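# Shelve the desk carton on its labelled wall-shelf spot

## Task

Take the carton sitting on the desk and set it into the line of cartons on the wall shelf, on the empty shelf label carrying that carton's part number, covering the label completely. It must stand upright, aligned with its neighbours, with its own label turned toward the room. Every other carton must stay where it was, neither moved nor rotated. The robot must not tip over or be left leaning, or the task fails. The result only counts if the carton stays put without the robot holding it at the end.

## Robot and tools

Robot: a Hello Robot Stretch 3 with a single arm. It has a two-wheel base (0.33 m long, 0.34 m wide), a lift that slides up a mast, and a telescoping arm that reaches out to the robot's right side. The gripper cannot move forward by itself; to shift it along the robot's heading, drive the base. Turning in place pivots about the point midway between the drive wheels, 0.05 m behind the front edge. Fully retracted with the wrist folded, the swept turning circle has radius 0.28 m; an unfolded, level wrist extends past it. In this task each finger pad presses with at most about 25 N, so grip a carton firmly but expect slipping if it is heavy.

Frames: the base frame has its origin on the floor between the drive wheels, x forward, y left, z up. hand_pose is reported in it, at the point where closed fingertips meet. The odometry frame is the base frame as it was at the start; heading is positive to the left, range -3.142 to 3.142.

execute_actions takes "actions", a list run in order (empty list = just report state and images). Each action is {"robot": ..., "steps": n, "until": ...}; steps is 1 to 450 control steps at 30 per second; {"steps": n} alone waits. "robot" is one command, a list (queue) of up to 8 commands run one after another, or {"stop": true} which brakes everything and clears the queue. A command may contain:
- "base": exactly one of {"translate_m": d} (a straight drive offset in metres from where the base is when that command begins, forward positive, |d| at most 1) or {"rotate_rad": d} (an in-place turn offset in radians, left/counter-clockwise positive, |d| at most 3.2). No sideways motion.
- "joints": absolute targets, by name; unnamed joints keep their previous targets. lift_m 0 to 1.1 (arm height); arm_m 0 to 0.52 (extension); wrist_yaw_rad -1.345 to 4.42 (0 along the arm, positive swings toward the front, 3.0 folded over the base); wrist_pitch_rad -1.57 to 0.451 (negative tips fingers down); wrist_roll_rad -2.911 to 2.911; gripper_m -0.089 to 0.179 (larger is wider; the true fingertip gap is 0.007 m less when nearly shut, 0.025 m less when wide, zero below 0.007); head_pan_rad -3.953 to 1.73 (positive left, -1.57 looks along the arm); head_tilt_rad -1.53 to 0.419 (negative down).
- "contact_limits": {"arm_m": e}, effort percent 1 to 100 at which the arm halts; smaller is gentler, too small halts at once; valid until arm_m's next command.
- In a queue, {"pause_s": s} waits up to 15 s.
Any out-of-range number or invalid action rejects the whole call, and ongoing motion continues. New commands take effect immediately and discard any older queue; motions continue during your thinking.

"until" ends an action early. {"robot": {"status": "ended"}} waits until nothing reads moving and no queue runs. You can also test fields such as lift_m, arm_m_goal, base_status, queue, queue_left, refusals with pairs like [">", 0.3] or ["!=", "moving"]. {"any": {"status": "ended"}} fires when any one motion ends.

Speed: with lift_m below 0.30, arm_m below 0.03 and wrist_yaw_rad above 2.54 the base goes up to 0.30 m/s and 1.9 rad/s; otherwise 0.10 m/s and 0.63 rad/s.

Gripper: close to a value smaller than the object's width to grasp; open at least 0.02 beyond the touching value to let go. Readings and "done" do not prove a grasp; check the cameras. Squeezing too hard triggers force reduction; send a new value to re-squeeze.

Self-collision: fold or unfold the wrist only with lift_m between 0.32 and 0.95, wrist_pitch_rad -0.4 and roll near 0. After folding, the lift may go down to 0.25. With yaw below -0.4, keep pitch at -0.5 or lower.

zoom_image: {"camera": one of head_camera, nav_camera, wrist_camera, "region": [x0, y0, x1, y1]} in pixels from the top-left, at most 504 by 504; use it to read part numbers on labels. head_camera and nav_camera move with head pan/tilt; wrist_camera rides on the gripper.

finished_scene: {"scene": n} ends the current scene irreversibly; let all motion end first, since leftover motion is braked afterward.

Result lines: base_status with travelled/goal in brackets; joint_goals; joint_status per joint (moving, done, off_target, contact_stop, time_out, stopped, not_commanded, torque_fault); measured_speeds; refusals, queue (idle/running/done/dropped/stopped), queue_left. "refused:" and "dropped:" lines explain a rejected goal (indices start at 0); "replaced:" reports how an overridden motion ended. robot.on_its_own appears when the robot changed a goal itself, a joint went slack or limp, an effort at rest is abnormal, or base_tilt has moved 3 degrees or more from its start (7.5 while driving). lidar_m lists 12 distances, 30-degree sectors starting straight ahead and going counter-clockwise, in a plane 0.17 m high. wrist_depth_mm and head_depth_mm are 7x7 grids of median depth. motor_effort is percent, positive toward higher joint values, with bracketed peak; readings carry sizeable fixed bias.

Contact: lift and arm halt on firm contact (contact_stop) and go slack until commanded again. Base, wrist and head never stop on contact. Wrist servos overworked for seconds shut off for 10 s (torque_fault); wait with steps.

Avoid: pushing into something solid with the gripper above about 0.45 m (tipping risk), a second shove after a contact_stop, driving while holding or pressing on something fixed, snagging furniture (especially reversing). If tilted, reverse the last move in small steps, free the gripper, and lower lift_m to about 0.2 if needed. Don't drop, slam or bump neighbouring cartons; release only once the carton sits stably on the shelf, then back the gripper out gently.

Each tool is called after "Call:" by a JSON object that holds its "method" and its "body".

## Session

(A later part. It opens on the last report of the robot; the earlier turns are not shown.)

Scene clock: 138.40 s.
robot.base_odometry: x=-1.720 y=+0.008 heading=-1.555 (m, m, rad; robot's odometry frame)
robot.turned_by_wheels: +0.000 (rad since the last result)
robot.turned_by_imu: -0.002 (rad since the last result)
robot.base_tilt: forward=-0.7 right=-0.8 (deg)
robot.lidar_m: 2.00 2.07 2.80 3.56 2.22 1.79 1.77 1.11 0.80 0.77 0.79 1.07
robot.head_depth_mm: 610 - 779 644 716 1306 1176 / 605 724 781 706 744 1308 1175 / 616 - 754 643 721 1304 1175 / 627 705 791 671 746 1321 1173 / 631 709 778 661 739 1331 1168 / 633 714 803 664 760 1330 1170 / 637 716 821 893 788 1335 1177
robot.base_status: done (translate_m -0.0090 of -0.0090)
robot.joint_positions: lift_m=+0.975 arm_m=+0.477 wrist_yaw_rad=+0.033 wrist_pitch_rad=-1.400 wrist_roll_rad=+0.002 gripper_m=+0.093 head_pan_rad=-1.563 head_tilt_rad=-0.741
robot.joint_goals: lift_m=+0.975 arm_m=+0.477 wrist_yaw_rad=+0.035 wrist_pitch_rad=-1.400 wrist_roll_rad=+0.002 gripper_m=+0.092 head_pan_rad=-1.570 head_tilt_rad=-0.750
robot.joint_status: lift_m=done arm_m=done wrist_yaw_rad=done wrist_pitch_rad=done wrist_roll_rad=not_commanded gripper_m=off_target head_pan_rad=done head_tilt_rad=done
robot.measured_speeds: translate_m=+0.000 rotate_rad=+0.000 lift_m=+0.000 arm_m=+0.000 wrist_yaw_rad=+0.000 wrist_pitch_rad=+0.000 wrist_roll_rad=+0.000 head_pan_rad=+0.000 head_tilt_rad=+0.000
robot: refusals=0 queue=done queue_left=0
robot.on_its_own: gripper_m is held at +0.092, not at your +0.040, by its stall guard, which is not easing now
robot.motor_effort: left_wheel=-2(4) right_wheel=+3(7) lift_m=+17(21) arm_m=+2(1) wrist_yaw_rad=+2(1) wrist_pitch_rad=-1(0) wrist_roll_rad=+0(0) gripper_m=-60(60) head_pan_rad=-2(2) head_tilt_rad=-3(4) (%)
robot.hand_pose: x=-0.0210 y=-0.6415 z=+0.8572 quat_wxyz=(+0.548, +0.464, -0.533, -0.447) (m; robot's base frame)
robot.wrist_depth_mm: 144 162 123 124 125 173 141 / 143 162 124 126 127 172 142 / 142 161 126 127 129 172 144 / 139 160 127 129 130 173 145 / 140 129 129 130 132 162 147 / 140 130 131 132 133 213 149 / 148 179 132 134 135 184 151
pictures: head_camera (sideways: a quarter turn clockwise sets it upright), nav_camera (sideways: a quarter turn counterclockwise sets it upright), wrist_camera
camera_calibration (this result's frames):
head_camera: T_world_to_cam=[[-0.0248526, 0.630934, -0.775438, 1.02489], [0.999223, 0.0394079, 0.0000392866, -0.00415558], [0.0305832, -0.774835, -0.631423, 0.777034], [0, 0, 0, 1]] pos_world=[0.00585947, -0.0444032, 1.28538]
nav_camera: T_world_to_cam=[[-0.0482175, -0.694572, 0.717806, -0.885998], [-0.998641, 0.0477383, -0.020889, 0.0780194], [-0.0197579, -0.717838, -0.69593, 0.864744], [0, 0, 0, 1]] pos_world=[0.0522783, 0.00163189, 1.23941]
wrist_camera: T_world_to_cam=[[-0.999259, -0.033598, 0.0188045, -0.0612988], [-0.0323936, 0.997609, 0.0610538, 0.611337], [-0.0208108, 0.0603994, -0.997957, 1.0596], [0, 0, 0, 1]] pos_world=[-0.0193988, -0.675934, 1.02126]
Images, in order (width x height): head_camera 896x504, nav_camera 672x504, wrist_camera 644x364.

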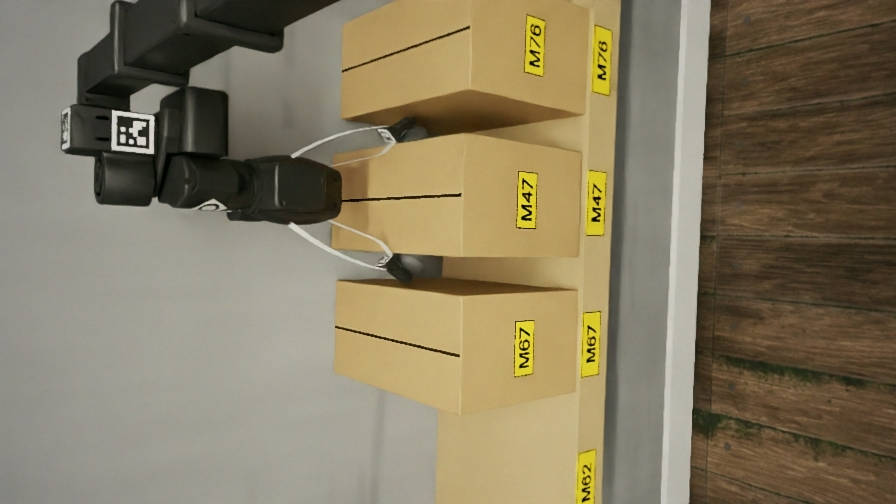

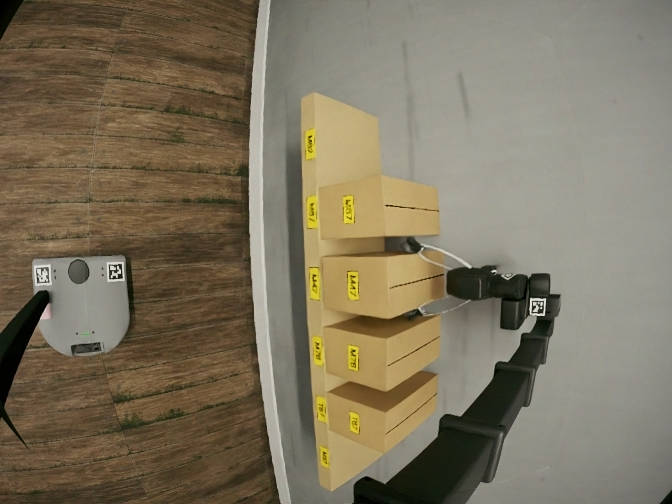

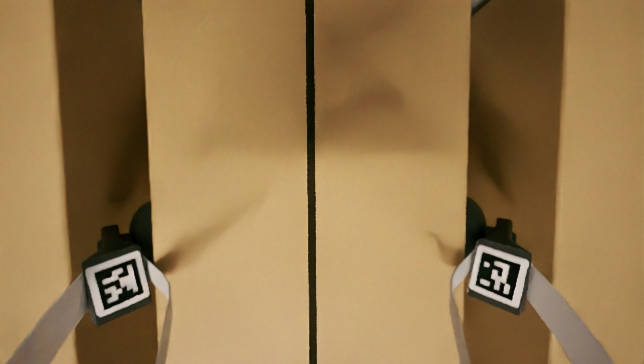

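Call:
{"method": "execute_actions", "body": {"actions": [{"robot":[{"joints":{"arm_m":0.484}},{"joints":{"lift_m":0.965}},{"joints":{"gripper_m":0.13}}],"steps":450,"until":{"robot":{"status":"ended"}}}]}}

Scene clock: 141.00 s.
robot.base_odometry: x=-1.720 y=+0.008 heading=-1.555 (m, m, rad; robot's odometry frame)
robot.turned_by_wheels: +0.000 (rad since the last result)
robot.turned_by_imu: -0.001 (rad since the last result)
robot.base_tilt: forward=-0.8 right=-0.8 (deg)
robot.lidar_m: 2.00 2.06 2.80 3.55 2.22 1.79 1.77 1.11 0.80 0.77 0.79 1.07
robot.head_depth_mm: 620 - 779 646 714 1302 1177 / 613 721 782 711 744 1306 1178 / 616 - 773 654 729 1310 1174 / 628 705 790 689 746 1312 1172 / 628 709 778 661 739 1331 1169 / 632 712 799 664 762 1332 1170 / 636 715 820 890 787 1331 1169
robot.base_status: done (translate_m -0.0090 of -0.0090)
robot.joint_positions: lift_m=+0.965 arm_m=+0.484 wrist_yaw_rad=+0.033 wrist_pitch_rad=-1.400 wrist_roll_rad=+0.002 gripper_m=+0.122 head_pan_rad=-1.563 head_tilt_rad=-0.741
robot.joint_goals: lift_m=+0.965 arm_m=+0.484 wrist_yaw_rad=+0.035 wrist_pitch_rad=-1.400 wrist_roll_rad=+0.002 gripper_m=+0.130 head_pan_rad=-1.570 head_tilt_rad=-0.750
robot.joint_status: lift_m=done arm_m=done wrist_yaw_rad=done wrist_pitch_rad=done wrist_roll_rad=not_commanded gripper_m=off_target head_pan_rad=done head_tilt_rad=done
robot.measured_speeds: translate_m=+0.000 rotate_rad=+0.000 lift_m=+0.000 arm_m=+0.000 wrist_yaw_rad=+0.000 wrist_pitch_rad=+0.000 wrist_roll_rad=+0.000 head_pan_rad=+0.000 head_tilt_rad=+0.000
robot: refusals=0 queue=done queue_left=0
robot.motor_effort: left_wheel=-2(2) right_wheel=+3(3) lift_m=+17(17) arm_m=+2(2) wrist_yaw_rad=+2(2) wrist_pitch_rad=+0(1) wrist_roll_rad=+0(0) gripper_m=+100(100) head_pan_rad=-3(3) head_tilt_rad=-3(4) (%)
robot.hand_pose: x=-0.0210 y=-0.6485 z=+0.8472 quat_wxyz=(+0.548, +0.464, -0.533, -0.447) (m; robot's base frame)
robot.wrist_depth_mm: 144 163 123 124 126 172 131 / 143 162 124 126 127 172 132 / 143 161 126 127 128 172 134 / 143 161 127 128 130 173 135 / 142 128 129 130 132 162 137 / - 130 130 132 134 - 138 / 145 180 132 134 135 184 140
pictures: head_camera (sideways: a quarter turn clockwise sets it upright), nav_camera (sideways: a quarter turn counterclockwise sets it upright), wrist_camera
camera_calibration (this result's frames):
head_camera: T_world_to_cam=[[-0.0248526, 0.630934, -0.775438, 1.02489], [0.999223, 0.0394078, 0.0000392847, -0.00415557], [0.0305831, -0.774835, -0.631423, 0.777034], [0, 0, 0, 1]] pos_world=[0.00585946, -0.0444032, 1.28538]
nav_camera: T_world_to_cam=[[-0.0482175, -0.694572, 0.717806, -0.885999], [-0.998641, 0.0477384, -0.020889, 0.0780194], [-0.019758, -0.717838, -0.69593, 0.864744], [0, 0, 0, 1]] pos_world=[0.0522783, 0.00163188, 1.23941]
wrist_camera: T_world_to_cam=[[-0.999258, -0.0336052, 0.0188045, -0.0613506], [-0.0324005, 0.997608, 0.0610664, 0.618916], [-0.0208117, 0.0604118, -0.997957, 1.05006], [0, 0, 0, 1]] pos_world=[-0.0193984, -0.682933, 1.01127]
Images, in order (width x height): head_camera 896x504, nav_camera 672x504, wrist_camera 644x364.

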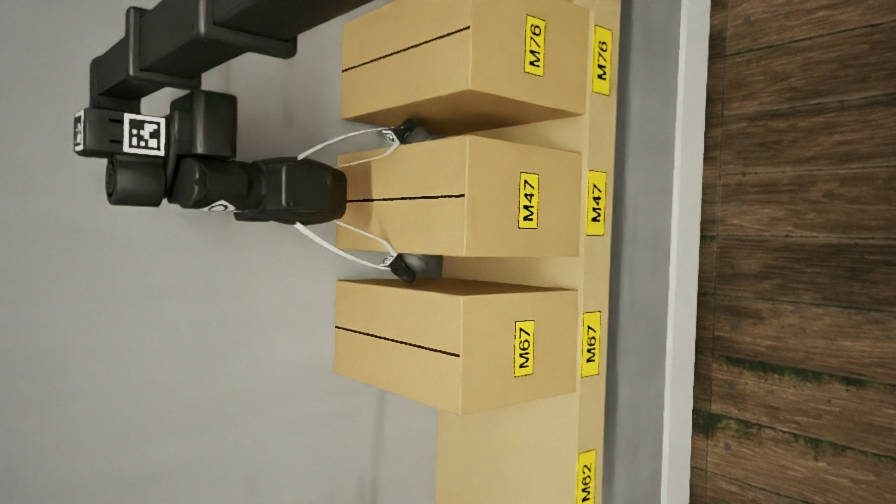

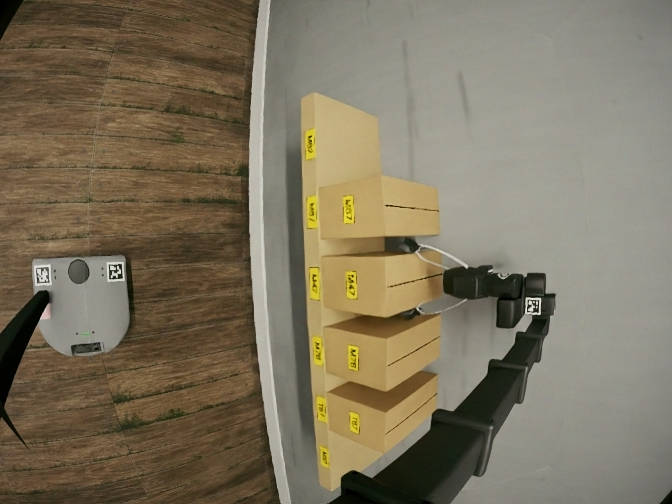

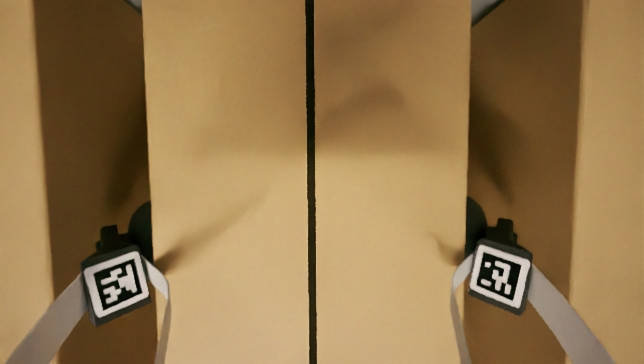

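Call:
{"method": "execute_actions", "body": {"actions": [{"robot":[{"joints":{"lift_m":0.961}},{"joints":{"gripper_m":0.142}},{"pause_s":0.7}],"steps":450,"until":{"robot":{"status":"ended"}}}]}}

Scene clock: 143.40 s.
robot.base_odometry: x=-1.720 y=+0.008 heading=-1.555 (m, m, rad; robot's odometry frame)
robot.turned_by_wheels: +0.000 (rad since the last result)
robot.turned_by_imu: -0.001 (rad since the last result)
robot.base_tilt: forward=-0.8 right=-0.8 (deg)
robot.lidar_m: 2.00 2.06 2.79 3.56 2.23 1.79 1.77 1.11 0.80 0.77 0.80 1.07
robot.head_depth_mm: 621 - 780 645 717 1297 1176 / 613 724 782 711 745 1301 1175 / 615 - 777 653 729 1300 1177 / 627 707 789 679 749 1318 1169 / 632 708 780 663 736 1327 1171 / 634 713 801 666 760 1332 1166 / 637 716 823 893 789 1327 1172
robot.base_status: done (translate_m -0.0090 of -0.0090)
robot.joint_positions: lift_m=+0.961 arm_m=+0.484 wrist_yaw_rad=+0.033 wrist_pitch_rad=-1.400 wrist_roll_rad=+0.002 gripper_m=+0.142 head_pan_rad=-1.563 head_tilt_rad=-0.741
robot.joint_goals: lift_m=+0.961 arm_m=+0.484 wrist_yaw_rad=+0.035 wrist_pitch_rad=-1.400 wrist_roll_rad=+0.002 gripper_m=+0.142 head_pan_rad=-1.570 head_tilt_rad=-0.750
robot.joint_status: lift_m=done arm_m=done wrist_yaw_rad=done wrist_pitch_rad=done wrist_roll_rad=not_commanded gripper_m=done head_pan_rad=done head_tilt_rad=done
robot.measured_speeds: translate_m=+0.000 rotate_rad=+0.000 lift_m=+0.000 arm_m=+0.000 wrist_yaw_rad=+0.000 wrist_pitch_rad=+0.000 wrist_roll_rad=+0.000 head_pan_rad=+0.000 head_tilt_rad=+0.000
robot: refusals=0 queue=done queue_left=0
robot.motor_effort: left_wheel=-2(2) right_wheel=+3(3) lift_m=+14(17) arm_m=+2(2) wrist_yaw_rad=+2(2) wrist_pitch_rad=-1(0) wrist_roll_rad=+0(0) gripper_m=-2(100) head_pan_rad=-3(2) head_tilt_rad=-4(3) (%)
robot.hand_pose: x=-0.0210 y=-0.6484 z=+0.8433 quat_wxyz=(+0.548, +0.464, -0.533, -0.448) (m; robot's base frame)
robot.wrist_depth_mm: 143 163 122 123 125 172 128 / 143 162 123 125 126 173 129 / 143 161 125 126 127 173 131 / 142 161 126 127 128 173 132 / 142 126 127 128 130 153 133 / - 127 129 130 132 - 135 / 141 169 130 131 133 184 137
pictures: head_camera (sideways: a quarter turn clockwise sets it upright), nav_camera (sideways: a quarter turn counterclockwise sets it upright), wrist_camera
camera_calibration (this result's frames):
head_camera: T_world_to_cam=[[-0.0248525, 0.630934, -0.775438, 1.02489], [0.999223, 0.0394077, 0.0000392866, -0.00415558], [0.030583, -0.774835, -0.631423, 0.777034], [0, 0, 0, 1]] pos_world=[0.00585946, -0.0444032, 1.28538]
nav_camera: T_world_to_cam=[[-0.0482176, -0.694572, 0.717806, -0.885998], [-0.998641, 0.0477385, -0.020889, 0.0780194], [-0.0197581, -0.717838, -0.69593, 0.864744], [0, 0, 0, 1]] pos_world=[0.0522783, 0.00163188, 1.23941]
wrist_camera: T_world_to_cam=[[-0.999258, -0.0336099, 0.0188044, -0.0612808], [-0.0323974, 0.997585, 0.0614439, 0.618724], [-0.0208241, 0.0607891, -0.997933, 1.04641], [0, 0, 0, 1]] pos_world=[-0.0193997, -0.682899, 1.00738]
Images, in order (width x height): head_camera 896x504, nav_camera 672x504, wrist_camera 644x364.

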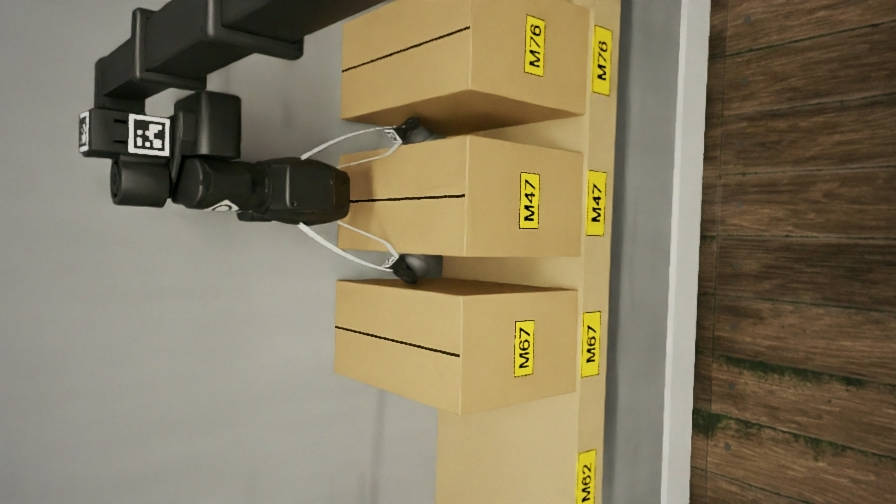

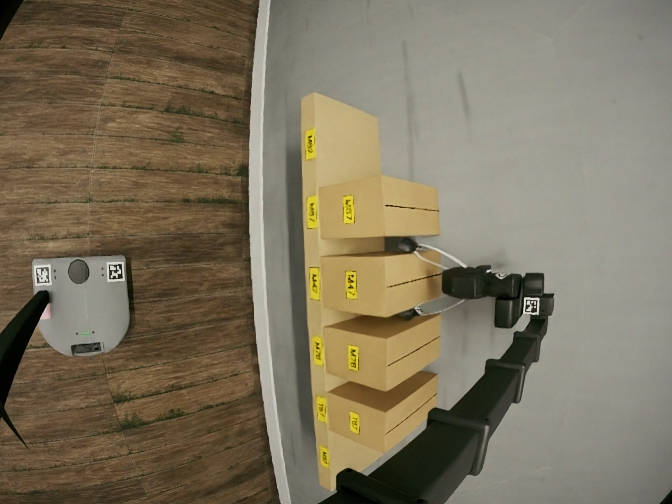

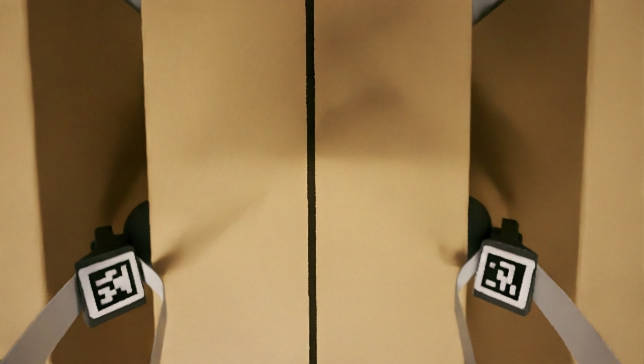

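Seated; just at release.

Call:
{"method": "execute_actions", "body": {"actions": [{"robot":[{"joints":{"gripper_m":0.152}},{"pause_s":0.4},{"joints":{"lift_m":1.06}}],"steps":450,"until":{"robot":{"status":"ended"}}}]}}

Scene clock: 146.57 s.
robot.base_odometry: x=-1.720 y=+0.008 heading=-1.555 (m, m, rad; robot's odometry frame)
robot.turned_by_wheels: +0.000 (rad since the last result)
robot.turned_by_imu: -0.001 (rad since the last result)
robot.base_tilt: forward=-0.7 right=-0.8 (deg)
robot.lidar_m: 2.00 2.06 2.80 3.56 2.22 1.80 1.77 1.11 0.80 0.77 0.79 1.08
robot.head_depth_mm: 630 695 779 644 716 1301 1178 / 650 699 781 718 744 1304 1174 / - - 779 652 729 1301 1180 / 627 705 791 690 748 1312 1171 / 632 710 779 663 738 1333 1175 / 632 712 802 664 757 1333 1170 / 636 714 821 895 783 1331 1173
robot.base_status: done (translate_m -0.0090 of -0.0090)
robot.joint_positions: lift_m=+1.060 arm_m=+0.484 wrist_yaw_rad=+0.033 wrist_pitch_rad=-1.400 wrist_roll_rad=+0.002 gripper_m=+0.152 head_pan_rad=-1.563 head_tilt_rad=-0.741
robot.joint_goals: lift_m=+1.060 arm_m=+0.484 wrist_yaw_rad=+0.035 wrist_pitch_rad=-1.400 wrist_roll_rad=+0.002 gripper_m=+0.152 head_pan_rad=-1.570 head_tilt_rad=-0.750
robot.joint_status: lift_m=done arm_m=done wrist_yaw_rad=done wrist_pitch_rad=done wrist_roll_rad=not_commanded gripper_m=done head_pan_rad=done head_tilt_rad=done
robot.measured_speeds: translate_m=+0.000 rotate_rad=+0.000 lift_m=+0.000 arm_m=+0.000 wrist_yaw_rad=+0.000 wrist_pitch_rad=+0.000 wrist_roll_rad=+0.000 head_pan_rad=+0.000 head_tilt_rad=+0.000
robot: refusals=0 queue=done queue_left=0
robot.motor_effort: left_wheel=-2(2) right_wheel=+3(3) lift_m=+21(21) arm_m=+2(2) wrist_yaw_rad=+2(1) wrist_pitch_rad=+0(0) wrist_roll_rad=+0(1) gripper_m=+2(100) head_pan_rad=-2(2) head_tilt_rad=-4(4) (%)
robot.hand_pose: x=-0.0210 y=-0.6484 z=+0.9420 quat_wxyz=(+0.548, +0.464, -0.533, -0.448) (m; robot's base frame)
robot.wrist_depth_mm: 213 215 217 218 221 224 226 / 215 217 220 221 276 226 229 / 216 220 223 223 276 229 231 / 218 221 225 224 277 231 234 / 221 236 227 228 277 234 235 / 224 235 231 230 277 - 239 / 227 228 233 233 277 239 241
pictures: head_camera (sideways: a quarter turn clockwise sets it upright), nav_camera (sideways: a quarter turn counterclockwise sets it upright), wrist_camera
camera_calibration (this result's frames):
head_camera: T_world_to_cam=[[-0.0248525, 0.630934, -0.775438, 1.02489], [0.999223, 0.0394077, 0.0000392847, -0.00415557], [0.030583, -0.774835, -0.631423, 0.777034], [0, 0, 0, 1]] pos_world=[0.00585946, -0.0444032, 1.28538]
nav_camera: T_world_to_cam=[[-0.0482176, -0.694572, 0.717806, -0.885999], [-0.998641, 0.0477385, -0.020889, 0.0780194], [-0.0197581, -0.717838, -0.69593, 0.864744], [0, 0, 0, 1]] pos_world=[0.0522783, 0.00163188, 1.23941]
wrist_camera: T_world_to_cam=[[-0.999258, -0.0336113, 0.0188044, -0.0631363], [-0.0323987, 0.997585, 0.0614438, 0.612664], [-0.0208241, 0.060789, -0.997933, 1.14484], [0, 0, 0, 1]] pos_world=[-0.0193997, -0.6829, 1.10601]
Images, in order (width x height): head_camera 896x504, nav_camera 672x504, wrist_camera 644x364.

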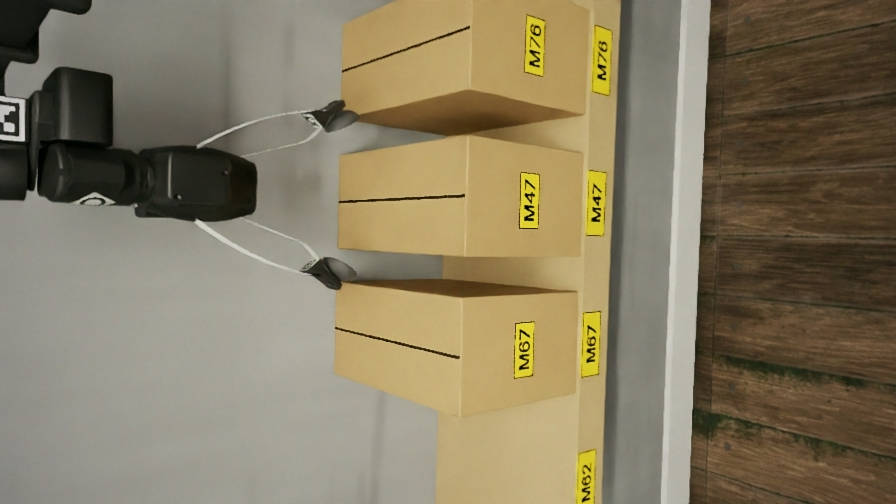

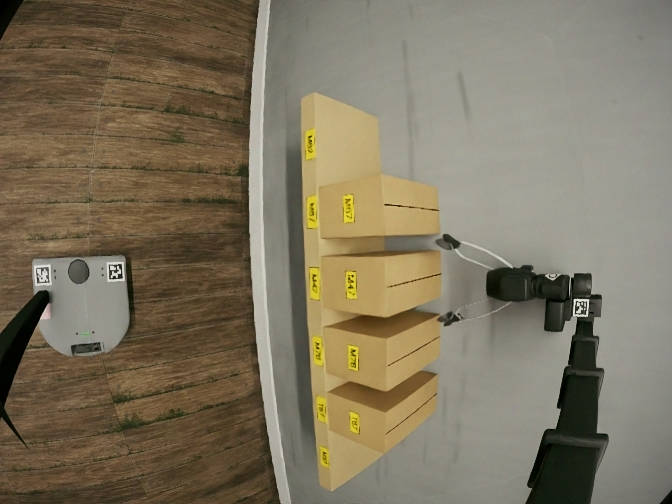

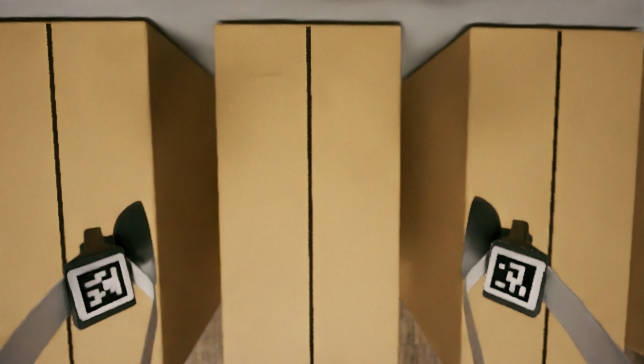

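Call:
{"method": "finished_scene", "body": {"scene": 1}}

The scene is finished: the task was done.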